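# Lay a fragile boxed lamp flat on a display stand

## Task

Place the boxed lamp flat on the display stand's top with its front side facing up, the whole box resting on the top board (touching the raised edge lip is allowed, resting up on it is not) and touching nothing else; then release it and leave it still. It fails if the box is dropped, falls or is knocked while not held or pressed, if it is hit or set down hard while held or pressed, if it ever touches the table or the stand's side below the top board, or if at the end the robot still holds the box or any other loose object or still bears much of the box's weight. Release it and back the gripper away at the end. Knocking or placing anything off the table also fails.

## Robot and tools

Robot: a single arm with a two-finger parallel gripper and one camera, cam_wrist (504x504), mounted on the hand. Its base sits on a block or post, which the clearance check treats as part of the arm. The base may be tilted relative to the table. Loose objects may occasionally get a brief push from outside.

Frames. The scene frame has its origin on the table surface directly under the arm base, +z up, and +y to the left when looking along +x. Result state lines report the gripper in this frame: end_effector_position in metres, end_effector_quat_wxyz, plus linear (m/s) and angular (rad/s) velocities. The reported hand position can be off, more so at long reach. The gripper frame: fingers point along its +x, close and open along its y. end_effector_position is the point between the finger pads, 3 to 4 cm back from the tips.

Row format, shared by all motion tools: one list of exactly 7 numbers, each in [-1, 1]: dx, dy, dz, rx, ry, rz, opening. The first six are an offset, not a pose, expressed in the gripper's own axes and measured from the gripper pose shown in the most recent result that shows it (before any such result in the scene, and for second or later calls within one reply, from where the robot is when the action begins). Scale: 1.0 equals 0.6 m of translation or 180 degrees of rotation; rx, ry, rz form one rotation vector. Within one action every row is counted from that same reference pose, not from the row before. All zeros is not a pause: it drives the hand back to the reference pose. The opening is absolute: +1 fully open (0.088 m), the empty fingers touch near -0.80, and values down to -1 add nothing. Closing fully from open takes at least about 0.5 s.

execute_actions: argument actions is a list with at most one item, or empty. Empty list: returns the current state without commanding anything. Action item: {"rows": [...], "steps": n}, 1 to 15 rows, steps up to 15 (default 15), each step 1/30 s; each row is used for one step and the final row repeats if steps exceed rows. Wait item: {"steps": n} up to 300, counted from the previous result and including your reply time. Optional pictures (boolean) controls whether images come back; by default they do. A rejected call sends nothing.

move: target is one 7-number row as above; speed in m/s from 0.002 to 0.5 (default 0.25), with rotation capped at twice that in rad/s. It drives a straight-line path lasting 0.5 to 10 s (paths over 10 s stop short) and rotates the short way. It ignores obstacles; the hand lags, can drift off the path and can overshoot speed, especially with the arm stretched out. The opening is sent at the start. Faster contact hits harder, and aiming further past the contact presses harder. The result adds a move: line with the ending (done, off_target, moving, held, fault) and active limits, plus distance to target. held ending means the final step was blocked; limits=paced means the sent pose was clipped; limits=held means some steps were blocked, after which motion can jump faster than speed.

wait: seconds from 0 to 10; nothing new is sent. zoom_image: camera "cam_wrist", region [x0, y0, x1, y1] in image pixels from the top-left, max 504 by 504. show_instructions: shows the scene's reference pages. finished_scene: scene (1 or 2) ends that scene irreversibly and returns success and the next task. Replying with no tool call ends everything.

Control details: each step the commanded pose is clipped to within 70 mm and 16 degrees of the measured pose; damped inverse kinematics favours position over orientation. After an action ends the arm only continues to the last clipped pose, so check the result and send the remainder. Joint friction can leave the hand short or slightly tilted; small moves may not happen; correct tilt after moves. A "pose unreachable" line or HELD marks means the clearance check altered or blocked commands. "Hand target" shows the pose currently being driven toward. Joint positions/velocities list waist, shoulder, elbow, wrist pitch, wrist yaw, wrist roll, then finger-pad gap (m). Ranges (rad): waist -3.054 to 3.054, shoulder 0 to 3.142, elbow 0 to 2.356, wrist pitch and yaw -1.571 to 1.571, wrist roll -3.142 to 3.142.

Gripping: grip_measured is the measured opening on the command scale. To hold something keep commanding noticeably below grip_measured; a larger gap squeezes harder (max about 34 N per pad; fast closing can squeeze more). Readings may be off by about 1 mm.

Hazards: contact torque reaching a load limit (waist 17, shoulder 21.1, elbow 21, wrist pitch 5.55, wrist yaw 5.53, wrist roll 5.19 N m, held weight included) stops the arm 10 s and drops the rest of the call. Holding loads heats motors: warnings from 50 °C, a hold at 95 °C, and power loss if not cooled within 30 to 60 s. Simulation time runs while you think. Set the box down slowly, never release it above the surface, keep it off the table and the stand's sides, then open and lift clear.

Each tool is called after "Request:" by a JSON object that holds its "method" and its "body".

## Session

Request:
{"method": "show_instructions", "body": {}}

Request:
{"method": "execute_actions", "body": {"actions": []}}

Reference images for this scene: manual page 1, manual page 2, manual page 3, manual page 4, manual page 5.

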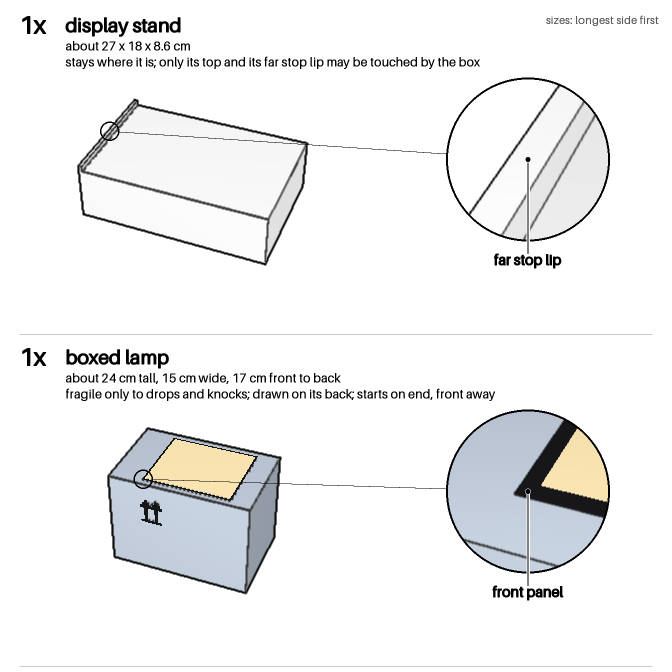

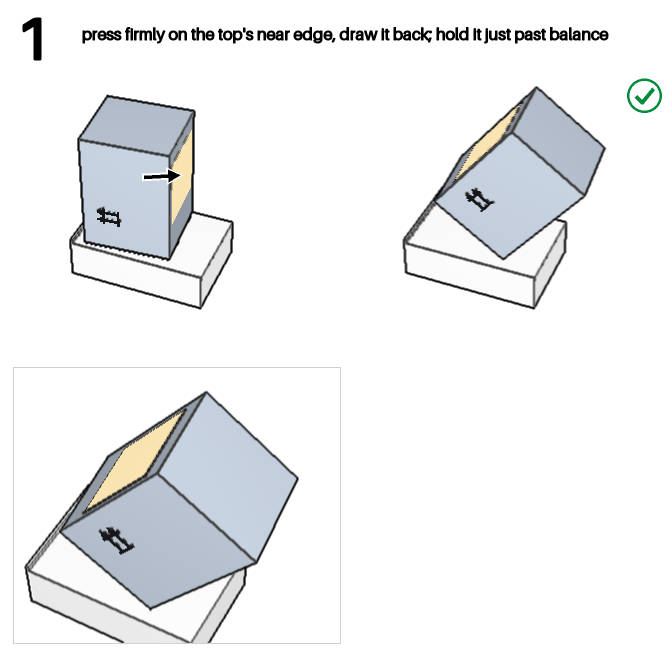

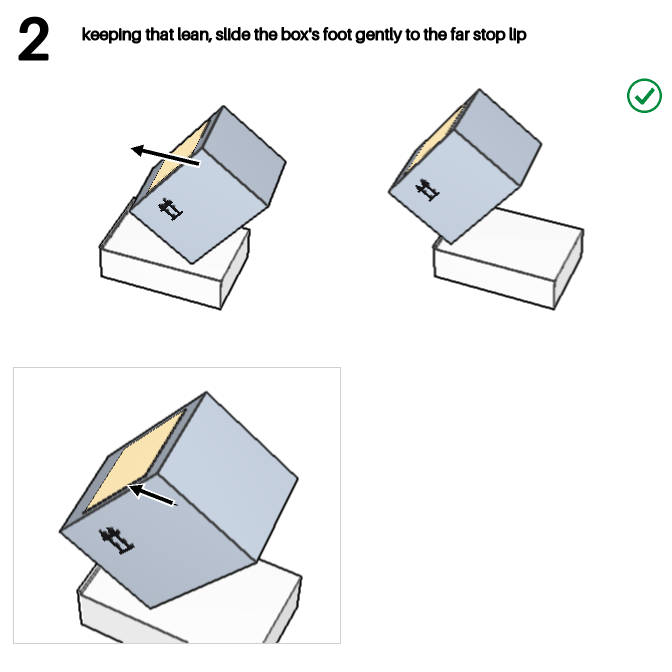

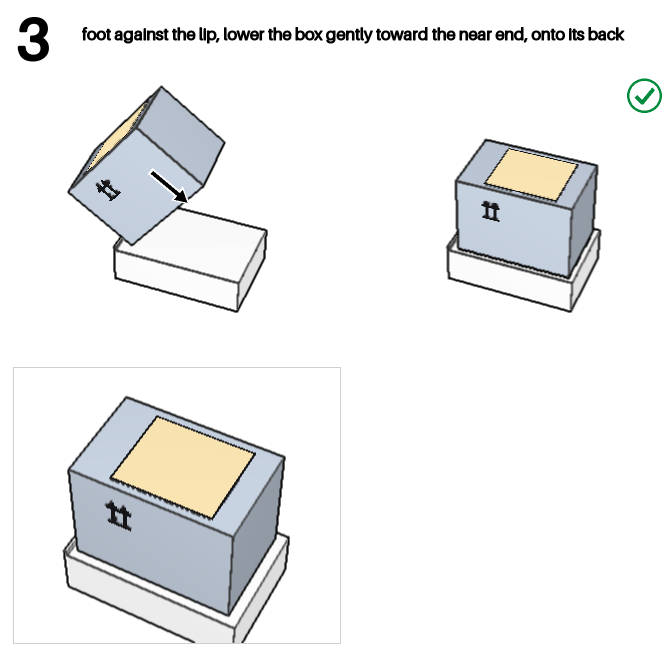

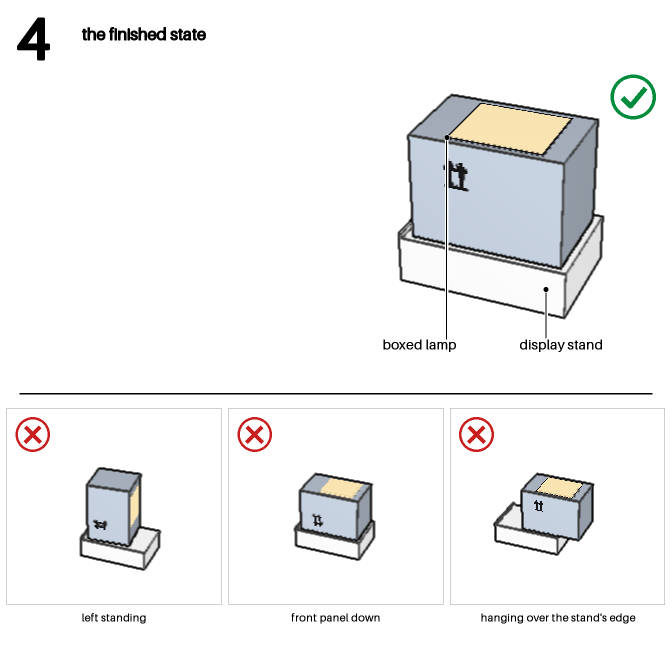

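Scene clock: 0.00 s of 4970.00 s.
end_effector_position=(+0.1867, +0.3213, +0.2891) grip_measured=+0.848 end_effector_quat_wxyz=(+0.349, +0.262, +0.865, -0.247) end_effector_velocity=(+0.000, +0.001, +0.001) end_effector_angular_velocity=(+0.011, +0.003, -0.000)
Joint positions: [ 1.427  1.505  1.675 -1.397 -0.07   2.1    0.081]
Joint velocities: [-0.002 -0.002 -0.002  0.007 -0.007 -0.007 -0.   ]
Heat: hottest wrist pitch 31 °C (+0.0 °C/min).
Hand target: +0.187, +0.321, +0.289; +0.349, +0.262, +0.865, -0.247
camera_calibration (this result's frames):
cam_wrist: T_world_to_cam=[[-0.599369, -0.764411, 0.237557, 0.292613], [-0.255489, 0.463932, 0.848229, -0.315095], [-0.758606, 0.447709, -0.473364, 0.21216], [0, 0, 0, 1]] pos_world=[0.255826, 0.274873, 0.29819]

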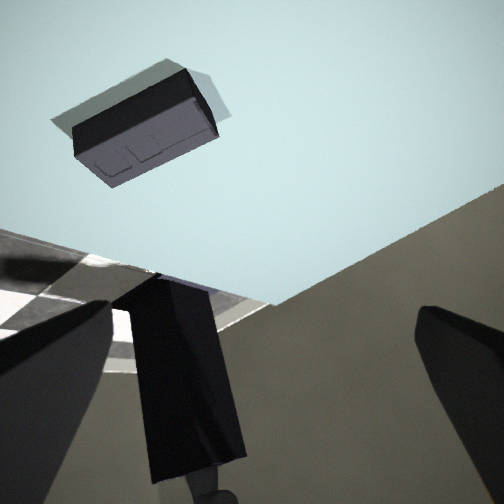

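Request:
{"method": "move", "body": {"target": [0,0,0,-0.67,0,0,1]}}

Scene clock: 5.90 s of 4970.00 s.
end_effector_position=(+0.1867, +0.3212, +0.2891) grip_measured=+1.000 end_effector_quat_wxyz=(+0.401, -0.172, +0.645, +0.627) end_effector_velocity=(+0.000, -0.001, +0.001) end_effector_angular_velocity=(+0.003, +0.005, +0.006)
Joint positions: [ 1.427  1.505  1.675 -1.397 -0.069  0.003  0.088]
Joint velocities: [-0.002 -0.002  0.002 -0.007 -0.007 -0.007  0.   ]
Heat: hottest wrist pitch 31 °C (+0.0 °C/min).
Hand target: +0.187, +0.321, +0.289; +0.401, -0.174, +0.643, +0.629
Off the commanded pose: 0.000 m, 0 deg.
move: done
camera_calibration (this result's frames):
cam_wrist: T_world_to_cam=[[0.74546, -0.130836, -0.653583, 0.0956478], [-0.0614449, -0.98986, 0.128071, 0.323955], [-0.663712, -0.0553123, -0.745941, 0.434859], [0, 0, 0, 1]] pos_world=[0.237224, 0.357237, 0.345403]

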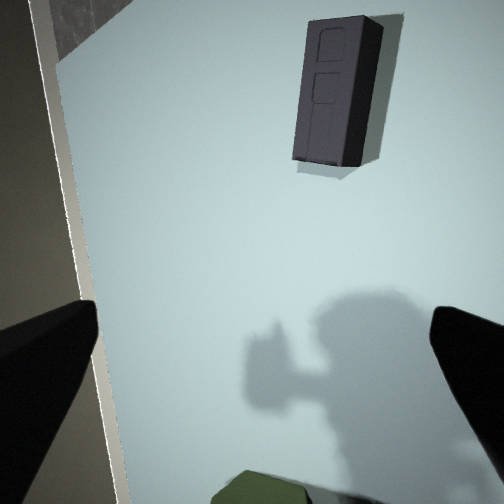

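Request:
{"method": "move", "body": {"target": [-0.284,-0.14,0.02,0.206,-0.03,-0.078,1], "speed": 0.08}}

Scene clock: 12.67 s of 4970.00 s.
end_effector_position=(+0.3544, +0.2747, +0.3556) grip_measured=+1.000 end_effector_quat_wxyz=(+0.631, +0.023, +0.668, +0.393) end_effector_velocity=(+0.000, -0.003, -0.001) end_effector_angular_velocity=(-0.010, -0.006, +0.006)
Joint positions: [ 1.169  1.465  2.21  -1.568  0.096  0.363  0.088]
Joint velocities: [-0.002 -0.002 -0.002 -0.007  0.007 -0.007  0.   ]
Heat: hottest wrist pitch 30 °C (-4.7 °C/min).
Hand target: +0.357, +0.272, +0.358; +0.636, +0.028, +0.666, +0.389
Off the commanded pose: 0.005 m, 21 deg; orientation clipped at the last step of the last action.
joint sent to its limit — the command would take joint 4 (wrist pitch) past its lower limit, so that joint was sent only as far as its limit.
move: off_target; limits=paced
camera_calibration (this result's frames):
cam_wrist: T_world_to_cam=[[0.496098, -0.683864, -0.534993, 0.206105], [-0.733708, -0.659659, 0.162854, 0.414841], [-0.464283, 0.311737, -0.829012, 0.451256], [0, 0, 0, 1]] pos_world=[0.411634, 0.273928, 0.416803]

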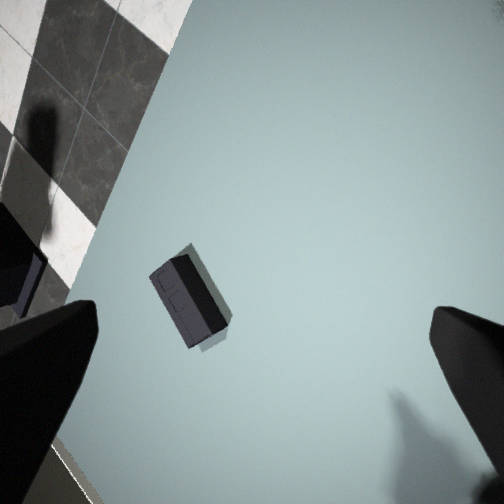

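Request:
{"method": "move", "body": {"target": [-0.237,-0.165,-0.038,-0.006,-0.125,-0.177,1], "speed": 0.07}}

Scene clock: 20.60 s of 4970.00 s.
end_effector_position=(+0.4115, +0.1220, +0.4144) grip_measured=+1.000 end_effector_quat_wxyz=(+0.840, -0.053, +0.481, +0.244) end_effector_velocity=(-0.002, -0.000, -0.002) end_effector_angular_velocity=(-0.015, -0.001, +0.028)
Joint positions: [ 1.36   1.089  2.104 -1.568  0.83   0.295  0.088]
Joint velocities: [-0.002 -0.002 -0.007 -0.007 -0.007 -0.022  0.   ]
Heat: hottest shoulder 30 °C (-2.9 °C/min).
Hand target: +0.412, +0.120, +0.415; +0.841, -0.055, +0.480, +0.244
Off the commanded pose: 0.003 m, 8 deg.
joint sent to its limit — the command would take joint 4 (wrist pitch) past its lower limit, so that joint was sent only as far as its limit.
move: off_target
camera_calibration (this result's frames):
cam_wrist: T_world_to_cam=[[0.477586, -0.871208, -0.113611, -0.0392781], [-0.866506, -0.445698, -0.224767, 0.535582], [0.145183, 0.20579, -0.967767, 0.393705], [0, 0, 0, 1]] pos_world=[0.425685, 0.123468, 0.496934]

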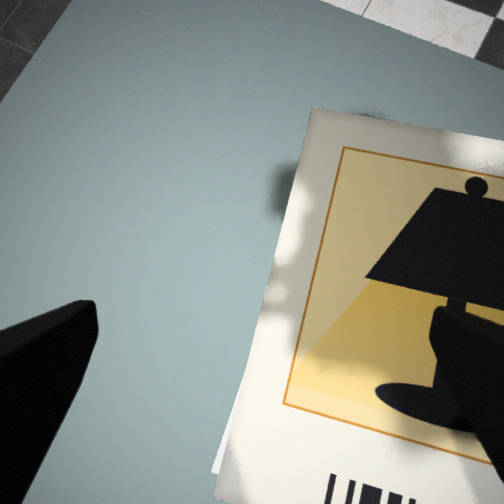

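Request:
{"method": "move", "body": {"target": [0.01,-0.091,-0.085,0.055,0.119,-0.072,-1], "speed": 0.05}}

Scene clock: 29.93 s of 4970.00 s.
end_effector_position=(+0.4023, +0.0615, +0.3741) grip_measured=-0.785 end_effector_quat_wxyz=(+0.797, -0.065, +0.591, +0.107) end_effector_velocity=(-0.000, +0.003, +0.000) end_effector_angular_velocity=(+0.023, +0.003, +0.010)
Joint positions: [ 0.413  1.05   2.022 -1.568  0.189  0.037  0.001]
Joint velocities: [-0.032 -0.002 -0.002  0.007 -0.051 -0.022 -0.001]
Heat: hottest shoulder 31 °C (+0.0 °C/min).
Hand target: +0.399, +0.060, +0.375; +0.797, -0.067, +0.591, +0.108
Off the commanded pose: 0.004 m, 7 deg.
joint sent to its limit — the command would take joint 4 (wrist pitch) past its lower limit, so that joint was sent only as far as its limit.
After step 90, 1.40 s passed at rest.
move: off_target
camera_calibration (this result's frames):
cam_wrist: T_world_to_cam=[[0.270235, -0.962787, 0.00383944, -0.047114], [-0.962013, -0.269853, 0.0413638, 0.419677], [-0.0387884, -0.0148716, -0.999137, 0.467773], [0, 0, 0, 1]] pos_world=[0.43461, 0.0748469, 0.45019]

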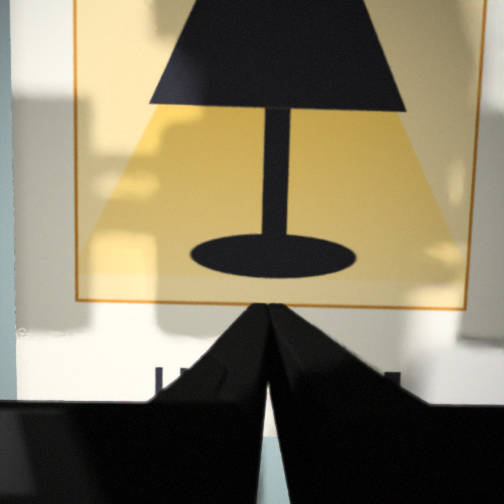

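Request:
{"method": "move", "body": {"target": [0.002,-0.004,-0.04,0,0.03,0.01,-1], "speed": 0.02}}

Request:
{"method": "move", "body": {"target": [0.05,-0.002,-0.01,0,0.015,0,-1], "speed": 0.01}}

Scene clock: 35.33 s of 4970.00 s.
end_effector_position=(+0.3842, +0.0545, +0.3649) grip_measured=-0.785 end_effector_quat_wxyz=(+0.782, -0.059, +0.610, +0.113) end_effector_velocity=(+0.001, -0.001, -0.001) end_effector_angular_velocity=(-0.008, -0.005, +0.010)
Joint positions: [ 0.2    0.994  1.929 -1.568 -0.007 -0.079  0.001]
Joint velocities: [-0.017 -0.002 -0.007  0.007 -0.007 -0.022 -0.001]
Heat: hottest shoulder 32 °C (+1.7 °C/min).
Hand target: +0.381, +0.054, +0.365; +0.782, -0.061, +0.610, +0.115
Off the commanded pose: 0.003 m, 3 deg.
joint sent to its limit — the command would take joint 4 (wrist pitch) past its lower limit, so that joint was sent only as far as its limit.
move: off_target
camera_calibration (this result's frames):
cam_wrist: T_world_to_cam=[[0.273845, -0.961567, -0.0199203, -0.0416698], [-0.957657, -0.274529, 0.0867561, 0.382725], [-0.0888906, -0.00468094, -0.99603, 0.475413], [0, 0, 0, 1]] pos_world=[0.42019, 0.067226, 0.439492]

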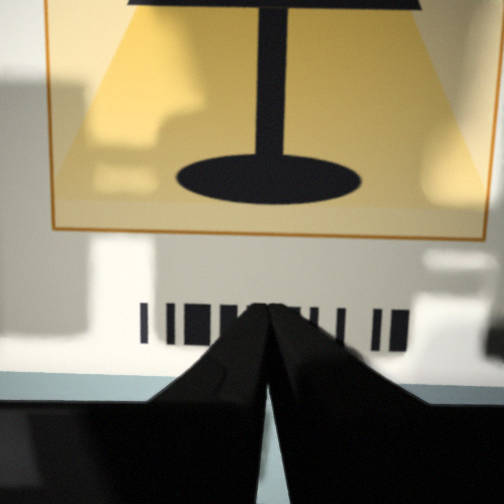

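Scene clock: 38.60 s of 4970.00 s.
end_effector_position=(+0.3852, +0.0550, +0.3557) grip_measured=-0.785 end_effector_quat_wxyz=(+0.789, -0.057, +0.601, +0.112) end_effector_velocity=(-0.003, +0.000, -0.002) end_effector_angular_velocity=(+0.005, +0.014, -0.006)
Joint positions: [ 0.191  0.959  1.844 -1.496 -0.015 -0.081  0.001]
Joint velocities: [-0.002 -0.002 -0.007 -0.007 -0.007  0.007 -0.   ]
Heat: hottest shoulder 32 °C (+1.6 °C/min).
Hand target: +0.385, +0.055, +0.335; +0.768, -0.062, +0.628, +0.111
Off the commanded pose: 0.021 m, 4 deg.
move: off_target
camera_calibration (this result's frames):
cam_wrist: T_world_to_cam=[[0.270127, -0.962642, -0.0187305, -0.0406429], [-0.960428, -0.270776, 0.0652618, 0.393166], [-0.0678955, 0.000360349, -0.997692, 0.458488], [0, 0, 0, 1]] pos_world=[0.419715, 0.0671699, 0.43101]

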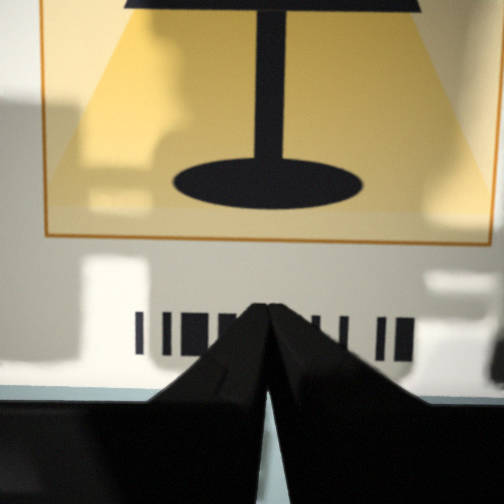

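Request:
{"method": "move", "body": {"target": [0.045,-0.002,-0.068,0,0.025,0,-1], "speed": 0.012}}

Request:
{"method": "move", "body": {"target": [0.045,-0.002,-0.082,0,0.035,0,-1], "speed": 0.012}}

Scene clock: 53.90 s of 4970.00 s.
end_effector_position=(+0.3608, +0.0492, +0.3529) grip_measured=-0.785 end_effector_quat_wxyz=(+0.805, -0.060, +0.580, +0.111) end_effector_velocity=(+0.000, +0.002, -0.001) end_effector_angular_velocity=(+0.019, +0.000, -0.006)
Joint positions: [ 0.118  0.813  1.671 -1.419 -0.069 -0.125  0.001]
Joint velocities: [-0.007 -0.002 -0.007  0.007 -0.022  0.007  0.   ]
Heat: hottest shoulder 31 °C (+0.0 °C/min).
Hand target: +0.353, +0.047, +0.321; +0.765, -0.062, +0.632, +0.110
Off the commanded pose: 0.035 m, 7 deg.
After step 90, 8.00 s passed at rest.
move: off_target
camera_calibration (this result's frames):
cam_wrist: T_world_to_cam=[[0.271157, -0.962522, -0.00504048, -0.0448782], [-0.962413, -0.271202, 0.0145012, 0.38694], [-0.0153247, 0.000918916, -0.999882, 0.435868], [0, 0, 0, 1]] pos_world=[0.391245, 0.0613424, 0.429979]

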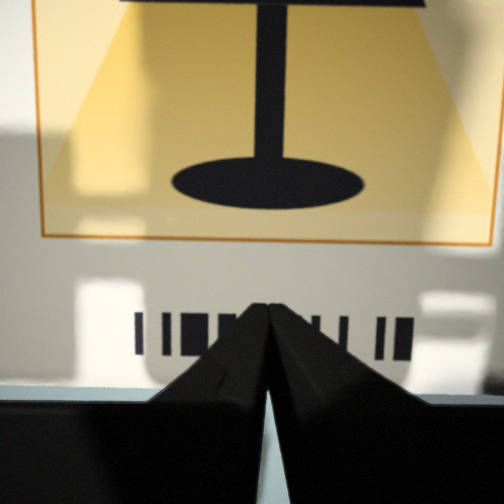

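Scene clock: 59.40 s of 4970.00 s.
end_effector_position=(+0.3334, +0.0389, +0.3466) grip_measured=-0.785 end_effector_quat_wxyz=(+0.822, -0.004, +0.560, +0.103) end_effector_velocity=(-0.001, +0.002, -0.001) end_effector_angular_velocity=(+0.006, +0.005, +0.017)
Joint positions: [ 1.044  0.677  1.54  -1.519  0.675  0.491  0.001]
Joint velocities: [ 0.027  0.002 -0.002 -0.007  0.007  0.007 -0.   ]
Heat: hottest shoulder 31 °C (+0.0 °C/min).
Hand target: +0.322, +0.040, +0.318; +0.797, -0.080, +0.593, +0.080
Off the commanded pose: 0.036 m, 12 deg.
joint sent to its limit — the command would take joint 4 (wrist pitch) past its lower limit, so that joint was sent only as far as its limit.
move: off_target
camera_calibration (this result's frames):
cam_wrist: T_world_to_cam=[[0.1953, -0.977437, -0.0804681, 0.00464542], [-0.980317, -0.192136, -0.0454231, 0.381536], [0.0289374, 0.0877553, -0.995722, 0.409535], [0, 0, 0, 1]] pos_world=[0.361268, 0.0419085, 0.425487]

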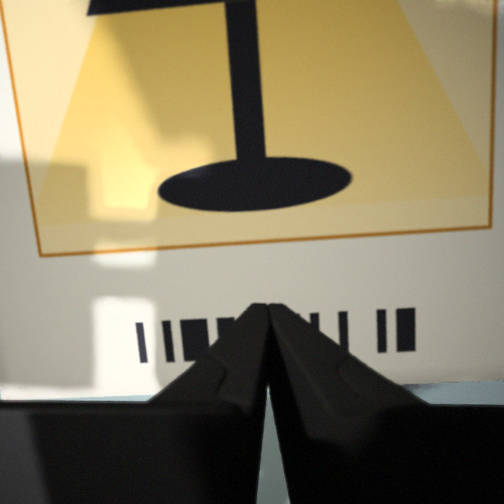

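Request:
{"method": "move", "body": {"target": [0.032,-0.004,-0.075,-0.02,0.01,0.015,-1], "speed": 0.012}}

Scene clock: 67.80 s of 4970.00 s.
end_effector_position=(+0.3076, +0.0278, +0.3412) grip_measured=-0.785 end_effector_quat_wxyz=(+0.827, +0.051, +0.540, +0.149) end_effector_velocity=(-0.002, +0.003, -0.001) end_effector_angular_velocity=(+0.008, +0.003, +0.027)
Joint positions: [ 1.109  0.491  1.4   -1.455  0.63   0.487  0.001]
Joint velocities: [-0.002 -0.002 -0.007  0.007 -0.022 -0.022  0.   ]
Heat: hottest wrist pitch 31 °C (+0.0 °C/min).
Hand target: +0.298, +0.033, +0.315; +0.810, -0.018, +0.569, +0.140
Off the commanded pose: 0.031 m, 9 deg.
After step 90, 1.07 s passed at rest.
move: off_target
camera_calibration (this result's frames):
cam_wrist: T_world_to_cam=[[0.213568, -0.952593, -0.216691, 0.0385828], [-0.975476, -0.19585, -0.100443, 0.371304], [0.0532422, 0.232828, -0.971059, 0.38593], [0, 0, 0, 1]] pos_world=[0.33341, 0.0196181, 0.420416]

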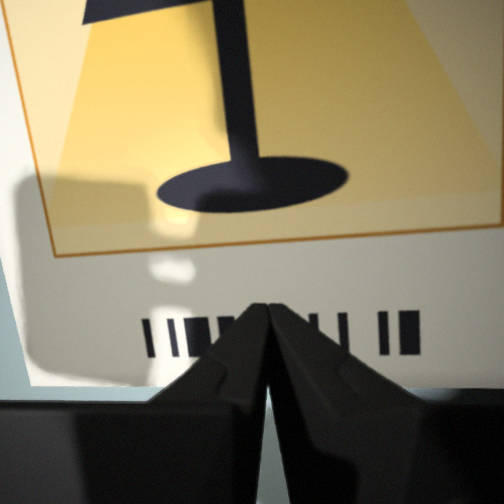

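Request:
{"method": "move", "body": {"target": [0.026,-0.006,-0.077,-0.03,0.0,-0.05,-1], "speed": 0.012}}

Scene clock: 78.53 s of 4970.00 s.
end_effector_position=(+0.2721, +0.0225, +0.3168) grip_measured=-0.785 end_effector_quat_wxyz=(+0.846, -0.023, +0.522, +0.107) end_effector_velocity=(-0.003, +0.002, -0.001) end_effector_angular_velocity=(+0.004, +0.009, +0.030)
Joint positions: [ 0.56   0.309  1.151 -1.272  0.301  0.124  0.001]
Joint velocities: [-0.002 -0.002 -0.002 -0.007 -0.022 -0.022 -0.   ]
Heat: hottest wrist pitch 31 °C (+1.0 °C/min).
Hand target: +0.272, +0.025, +0.308; +0.838, -0.032, +0.534, +0.110
Off the commanded pose: 0.010 m, 2 deg.
move: off_target
camera_calibration (this result's frames):
cam_wrist: T_world_to_cam=[[0.224679, -0.973539, -0.0417362, -0.0221395], [-0.966929, -0.217439, -0.1333, 0.341762], [0.120698, 0.0703058, -0.990196, 0.356752], [0, 0, 0, 1]] pos_world=[0.292375, 0.0276772, 0.397888]

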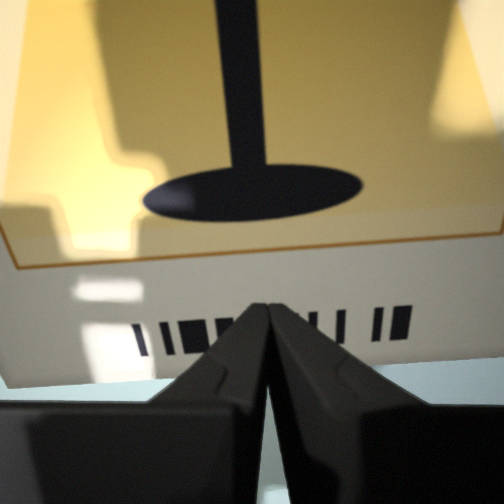

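Request:
{"method": "move", "body": {"target": [0.055,0,0,0,0,-0.01,-1], "speed": 0.01}}

Request:
{"method": "move", "body": {"target": [0.054,0.003,0.083,0,0,0.005,-1], "speed": 0.012}}

Scene clock: 85.07 s of 4970.00 s.
end_effector_position=(+0.2868, +0.0260, +0.2920) grip_measured=-0.785 end_effector_quat_wxyz=(+0.851, -0.027, +0.516, +0.095) end_effector_velocity=(-0.003, +0.001, -0.004) end_effector_angular_velocity=(-0.002, +0.016, +0.020)
Joint positions: [ 0.798  0.332  1.059 -1.195  0.544  0.238  0.001]
Joint velocities: [ 0.056  0.002 -0.007 -0.022  0.037  0.022 -0.   ]
Heat: hottest wrist pitch 31 °C (+1.0 °C/min).
Hand target: +0.286, +0.028, +0.287; +0.848, -0.031, +0.521, +0.093
Off the commanded pose: 0.005 m, 1 deg.
After step 90, 0.03 s passed at rest.
move: done
camera_calibration (this result's frames):
cam_wrist: T_world_to_cam=[[0.208544, -0.9778, -0.020435, -0.0245619], [-0.968158, -0.203438, -0.145888, 0.357036], [0.138492, 0.0502084, -0.98909, 0.325341], [0, 0, 0, 1]] pos_world=[0.305732, 0.0322834, 0.373378]

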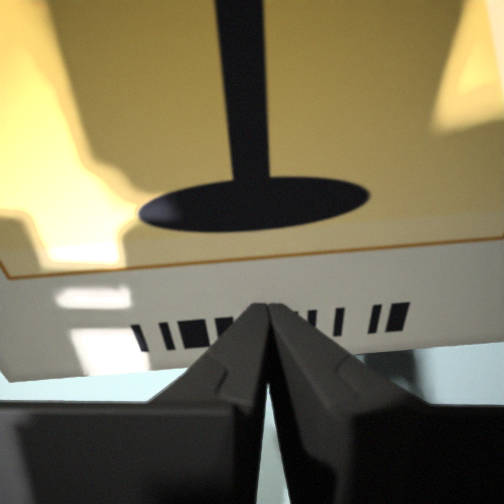

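Scene clock: 90.40 s of 4970.00 s.
end_effector_position=(+0.3410, +0.0406, +0.2854) grip_measured=-0.785 end_effector_quat_wxyz=(+0.850, -0.026, +0.517, +0.098) end_effector_velocity=(-0.000, +0.002, -0.000) end_effector_angular_velocity=(+0.026, -0.002, +0.018)
Joint positions: [-0.21   0.55   1.13  -1.013 -0.386 -0.188  0.001]
Joint velocities: [-0.071  0.002 -0.002 -0.007 -0.095 -0.037 -0.   ]
Heat: hottest wrist pitch 31 °C (+0.0 °C/min).
Hand target: +0.344, +0.041, +0.286; +0.850, -0.027, +0.516, +0.102
Off the commanded pose: 0.004 m, 0 deg.
move: done
camera_calibration (this result's frames):
cam_wrist: T_world_to_cam=[[0.213139, -0.976633, -0.0275748, -0.0213334], [-0.967855, -0.207199, -0.142564, 0.410619], [0.133519, 0.0570744, -0.989401, 0.312039], [0, 0, 0, 1]] pos_world=[0.360303, 0.0464352, 0.366683]

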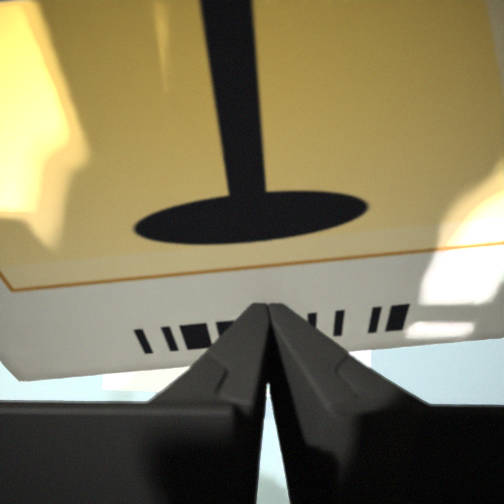

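Request:
{"method": "move", "body": {"target": [0.039,0.01,0.055,0,0.01,-0.012,-1], "speed": 0.008}}

Scene clock: 97.27 s of 4970.00 s.
end_effector_position=(+0.3714, +0.0564, +0.2945) grip_measured=-0.785 end_effector_quat_wxyz=(+0.851, -0.030, +0.515, +0.096) end_effector_velocity=(-0.004, +0.001, -0.002) end_effector_angular_velocity=(+0.000, +0.022, +0.013)
Joint positions: [ 0.222  0.66   1.242 -0.977  0.02  -0.016  0.001]
Joint velocities: [ 0.002  0.002  0.002 -0.022 -0.007 -0.007 -0.   ]
Heat: hottest wrist pitch 32 °C (+0.0 °C/min).
Hand target: +0.378, +0.054, +0.281; +0.844, -0.036, +0.529, +0.082
Off the commanded pose: 0.016 m, 3 deg.
move: off_target
camera_calibration (this result's frames):
cam_wrist: T_world_to_cam=[[0.212752, -0.976969, -0.0163612, -0.0152231], [-0.966954, -0.208105, -0.147282, 0.445736], [0.140485, 0.0471551, -0.988959, 0.313943], [0, 0, 0, 1]] pos_world=[0.390141, 0.0630832, 0.375877]

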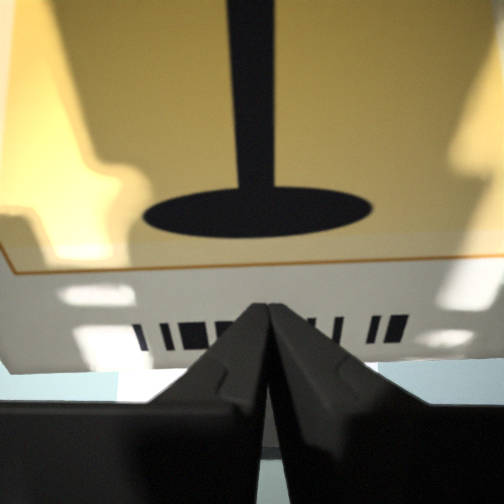

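Request:
{"method": "move", "body": {"target": [0.052,-0.003,-0.084,0,-0.035,0,-1], "speed": 0.01}}

Scene clock: 105.00 s of 4970.00 s.
end_effector_position=(+0.3344, +0.0566, +0.2459) grip_measured=-0.785 end_effector_quat_wxyz=(+0.873, -0.015, +0.475, +0.113) end_effector_velocity=(-0.001, +0.005, +0.001) end_effector_angular_velocity=(+0.018, -0.008, +0.036)
Joint positions: [ 0.166  0.436  0.859 -0.725 -0.075 -0.031  0.001]
Joint velocities: [-0.002 -0.007 -0.007  0.007 -0.037 -0.022 -0.   ]
Heat: hottest wrist pitch 35 °C (+3.0 °C/min).
Hand target: +0.341, +0.051, +0.244; +0.878, -0.025, +0.468, +0.097
Off the commanded pose: 0.010 m, 2 deg.
move: off_target
camera_calibration (this result's frames):
cam_wrist: T_world_to_cam=[[0.227378, -0.972549, -0.0494669, -0.00499102], [-0.947714, -0.209319, -0.240883, 0.41956], [0.223916, 0.101652, -0.969293, 0.235229], [0, 0, 0, 1]] pos_world=[0.346087, 0.0590566, 0.328824]

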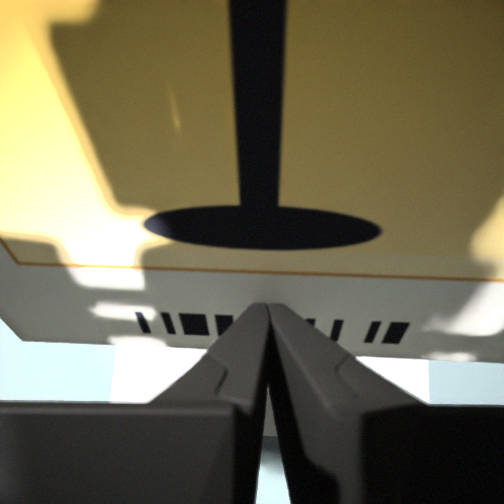

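Request:
{"method": "move", "body": {"target": [0.036,-0.014,-0.054,0,-0.05,-0.008,-1], "speed": 0.01}}

Scene clock: 115.57 s of 4970.00 s.
end_effector_position=(+0.3121, +0.0525, +0.2017) grip_measured=-0.785 end_effector_quat_wxyz=(+0.898, -0.005, +0.425, +0.116) end_effector_velocity=(-0.000, +0.001, -0.001) end_effector_angular_velocity=(-0.000, -0.004, +0.008)
Joint positions: [ 0.089  0.267  0.545 -0.469 -0.159 -0.031  0.001]
Joint velocities: [-0.002 -0.002 -0.007  0.007 -0.007 -0.007 -0.   ]
Heat: hottest wrist pitch 41 °C (+10.0 °C/min).
Hand target: +0.320, +0.048, +0.210; +0.908, -0.011, +0.405, +0.103
Off the commanded pose: 0.012 m, 3 deg.
move: off_target
camera_calibration (this result's frames):
cam_wrist: T_world_to_cam=[[0.224048, -0.972946, -0.0563791, -0.00367179], [-0.917777, -0.191175, -0.348049, 0.398232], [0.327855, 0.129723, -0.935779, 0.157107], [0, 0, 0, 1]] pos_world=[0.314803, 0.0521792, 0.285415]

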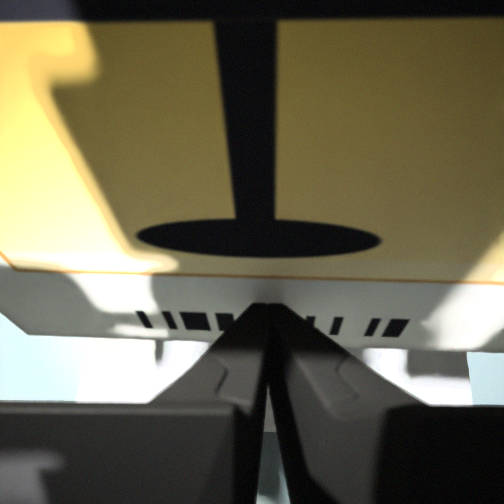

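Request:
{"method": "move", "body": {"target": [0.028,-0.012,-0.032,0,-0.025,-0.008,-1], "speed": 0.008}}

Request:
{"method": "move", "body": {"target": [0.024,-0.009,-0.008,0,-0.025,-0.008,-1], "speed": 0.006}}

Scene clock: 123.03 s of 4970.00 s.
end_effector_position=(+0.3016, +0.0489, +0.1656) grip_measured=-0.785 end_effector_quat_wxyz=(+0.904, -0.004, +0.412, +0.112) end_effector_velocity=(-0.002, +0.000, -0.001) end_effector_angular_velocity=(-0.001, +0.006, +0.008)
Joint positions: [ 0.072  0.233  0.367 -0.295 -0.168 -0.028  0.001]
Joint velocities: [-0.002 -0.002 -0.002 -0.007 -0.007 -0.007 -0.   ]
Heat: hottest wrist pitch 44 °C (+13.1 °C/min).
Hand target: +0.309, +0.047, +0.176; +0.915, -0.005, +0.390, +0.105
Off the commanded pose: 0.013 m, 3 deg.
move: off_target
camera_calibration (this result's frames):
cam_wrist: T_world_to_cam=[[0.216875, -0.974888, -0.0505835, -0.00553503], [-0.908411, -0.182572, -0.376107, 0.376754], [0.357427, 0.127519, -0.925194, 0.116699], [0, 0, 0, 1]] pos_world=[0.301737, 0.0485074, 0.249389]

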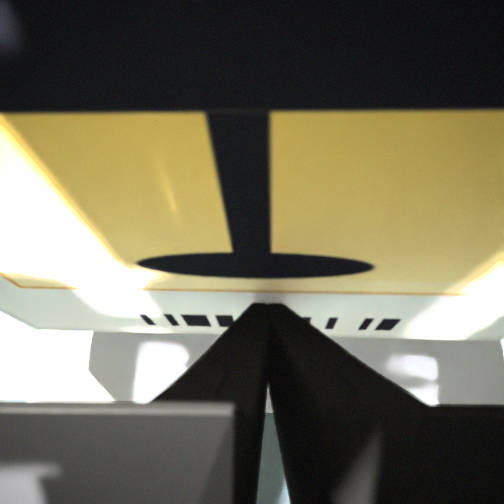

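Scene clock: 130.13 s of 4970.00 s.
end_effector_position=(+0.2965, +0.0480, +0.1515) grip_measured=-0.785 end_effector_quat_wxyz=(+0.914, -0.002, +0.391, +0.110) end_effector_velocity=(-0.001, -0.002, -0.002) end_effector_angular_velocity=(-0.012, +0.005, -0.002)
Joint positions: [ 0.074  0.199  0.268 -0.182 -0.165 -0.019  0.001]
Joint velocities: [-0.002 -0.002 -0.002 -0.007  0.007 -0.007  0.   ]
Heat: hottest wrist pitch 52 °C (+21.1 °C/min). Fold the arm in close to its base before you think long.
Hand target: +0.306, +0.046, +0.152; +0.921, -0.004, +0.376, +0.101
Off the commanded pose: 0.012 m, 2 deg.
MOTOR HOT: a motor reached 50 °C. Now the hottest motor, joint 4 (wrist pitch), reports 52 °C. The temperature limit of the motors' drives, at which the controller stops the arm, is 95 °C. To cool a motor, set the load down, stop pushing, or move to a pose that needs little force.
move: off_target
camera_calibration (this result's frames):
cam_wrist: T_world_to_cam=[[0.21304, -0.975829, -0.0487032, -0.00506242], [-0.891592, -0.173779, -0.418168, 0.367586], [0.399597, 0.13251, -0.907063, 0.0900345], [0, 0, 0, 1]] pos_world=[0.292838, 0.0470083, 0.235133]

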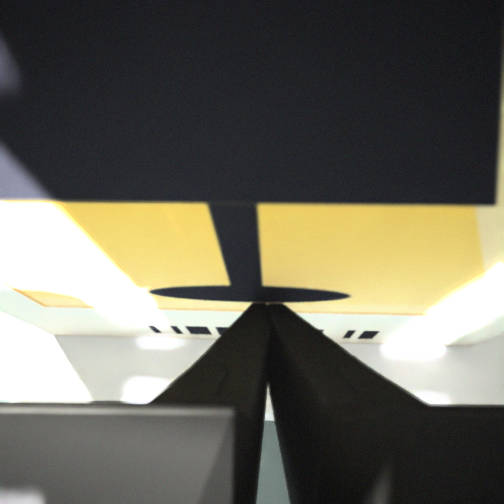

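Request:
{"method": "move", "body": {"target": [0.02,-0.003,-0.008,0,0,0,-1], "speed": 0.005}}

Request:
{"method": "move", "body": {"target": [-0.022,0,-0.025,0,0,0,-1], "speed": 0.006}}

Request:
{"method": "move", "body": {"target": [-0.2,0.02,0.17,0,0.06,0,1], "speed": 0.06}}

Scene clock: 135.33 s of 4970.00 s.
end_effector_position=(+0.2958, +0.0481, +0.1495) grip_measured=-0.785 end_effector_quat_wxyz=(+0.916, -0.001, +0.385, +0.112) end_effector_velocity=(+0.001, +0.001, +0.001) end_effector_angular_velocity=(-0.001, -0.008, +0.009)
Joint positions: [ 0.071  0.192  0.249 -0.158 -0.171 -0.019  0.001]
Joint velocities: [-0.002 -0.002 -0.002  0.007 -0.007 -0.007 -0.   ]
Heat: hottest wrist pitch 60 °C (+29.0 °C/min). Fold the arm in close to its base before you think long.
Hand target: +0.299, +0.048, +0.141; +0.914, -0.002, +0.391, +0.111
Off the commanded pose: 0.012 m, 1 deg.
MOTOR HOT: still on. Now the hottest motor, joint 4 (wrist pitch), reports 60 °C; a drive's own limit is 95 °C.
move: off_target
camera_calibration (this result's frames):
cam_wrist: T_world_to_cam=[[0.215531, -0.975263, -0.0490707, -0.00562475], [-0.88602, -0.174189, -0.429683, 0.366185], [0.410506, 0.136088, -0.901646, 0.084307], [0, 0, 0, 1]] pos_world=[0.291051, 0.0468266, 0.233082]

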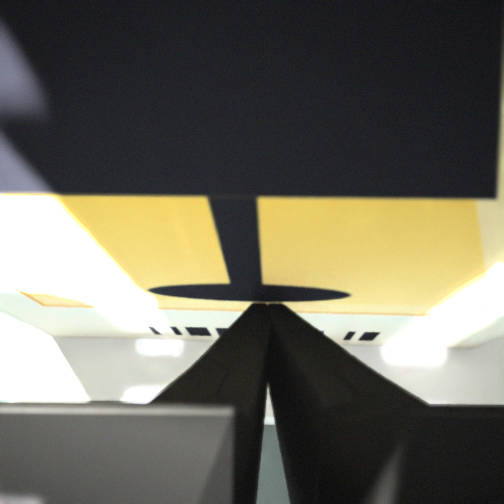

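Scene clock: 138.87 s of 4970.00 s.
end_effector_position=(+0.2791, +0.0444, +0.1524) grip_measured=-0.785 end_effector_quat_wxyz=(+0.918, +0.000, +0.381, +0.111) end_effector_velocity=(-0.001, -0.000, +0.000) end_effector_angular_velocity=(-0.004, -0.004, +0.005)
Joint positions: [ 0.026  0.045  0.221 -0.269 -0.215 -0.019  0.001]
Joint velocities: [-0.007 -0.012 -0.002 -0.007 -0.007 -0.007 -0.   ]
Heat: hottest wrist pitch 59 °C (+28.3 °C/min). Fold the arm in close to its base before you think long.
Hand target: +0.276, +0.044, +0.148; +0.916, -0.001, +0.385, +0.112
Off the commanded pose: 0.005 m, 1 deg.
MOTOR HOT: still on. Now the hottest motor, joint 4 (wrist pitch), reports 59 °C; a drive's own limit is 95 °C.
move: done
camera_calibration (this result's frames):
cam_wrist: T_world_to_cam=[[0.212619, -0.975849, -0.0501124, -0.00453629], [-0.883137, -0.169965, -0.437243, 0.352138], [0.418166, 0.137222, -0.897946, 0.0915583], [0, 0, 0, 1]] pos_world=[0.273664, 0.0428605, 0.235957]

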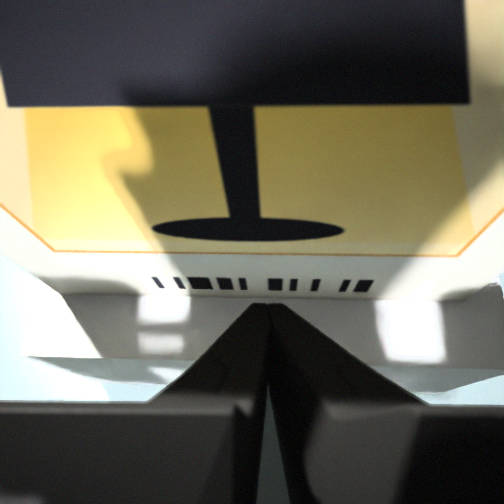

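Scene clock: 141.80 s of 4970.00 s.
end_effector_position=(+0.2651, +0.0395, +0.3078) grip_measured=+1.000 end_effector_quat_wxyz=(+0.878, -0.011, +0.465, +0.110) end_effector_velocity=(-0.003, -0.002, -0.005) end_effector_angular_velocity=(-0.021, +0.028, -0.001)
Joint positions: [ 0.248  0.169  0.988 -1.096  0.007  0.002  0.088]
Joint velocities: [-0.007  0.007 -0.002 -0.022  0.007 -0.007  0.   ]
Heat: hottest wrist pitch 57 °C (+26.3 °C/min). Fold the arm in close to its base before you think long.
Hand target: +0.266, +0.040, +0.310; +0.878, -0.010, +0.465, +0.110
Off the commanded pose: 0.002 m, 0 deg.
MOTOR HOT: still on. Now the hottest motor, joint 4 (wrist pitch), reports 57 °C; a drive's own limit is 95 °C.
move: done
camera_calibration (this result's frames):
cam_wrist: T_world_to_cam=[[0.218758, -0.974424, -0.0514051, 0.000122489], [-0.944438, -0.198193, -0.262215, 0.370405], [0.24532, 0.10591, -0.963639, 0.304877], [0, 0, 0, 1]] pos_world=[0.275005, 0.0412413, 0.390923]

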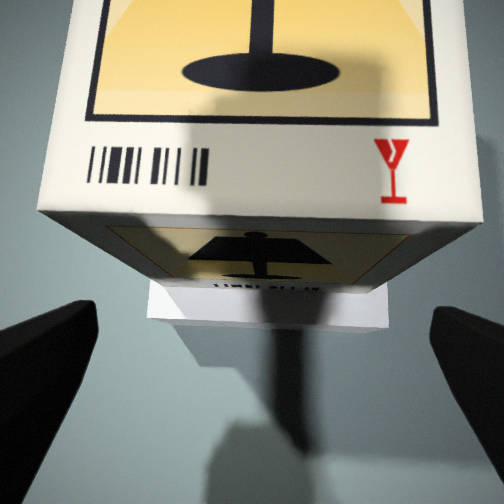

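Request:
{"method": "finished_scene", "body": {"scene": 2}}

The scene is finished: the task was done.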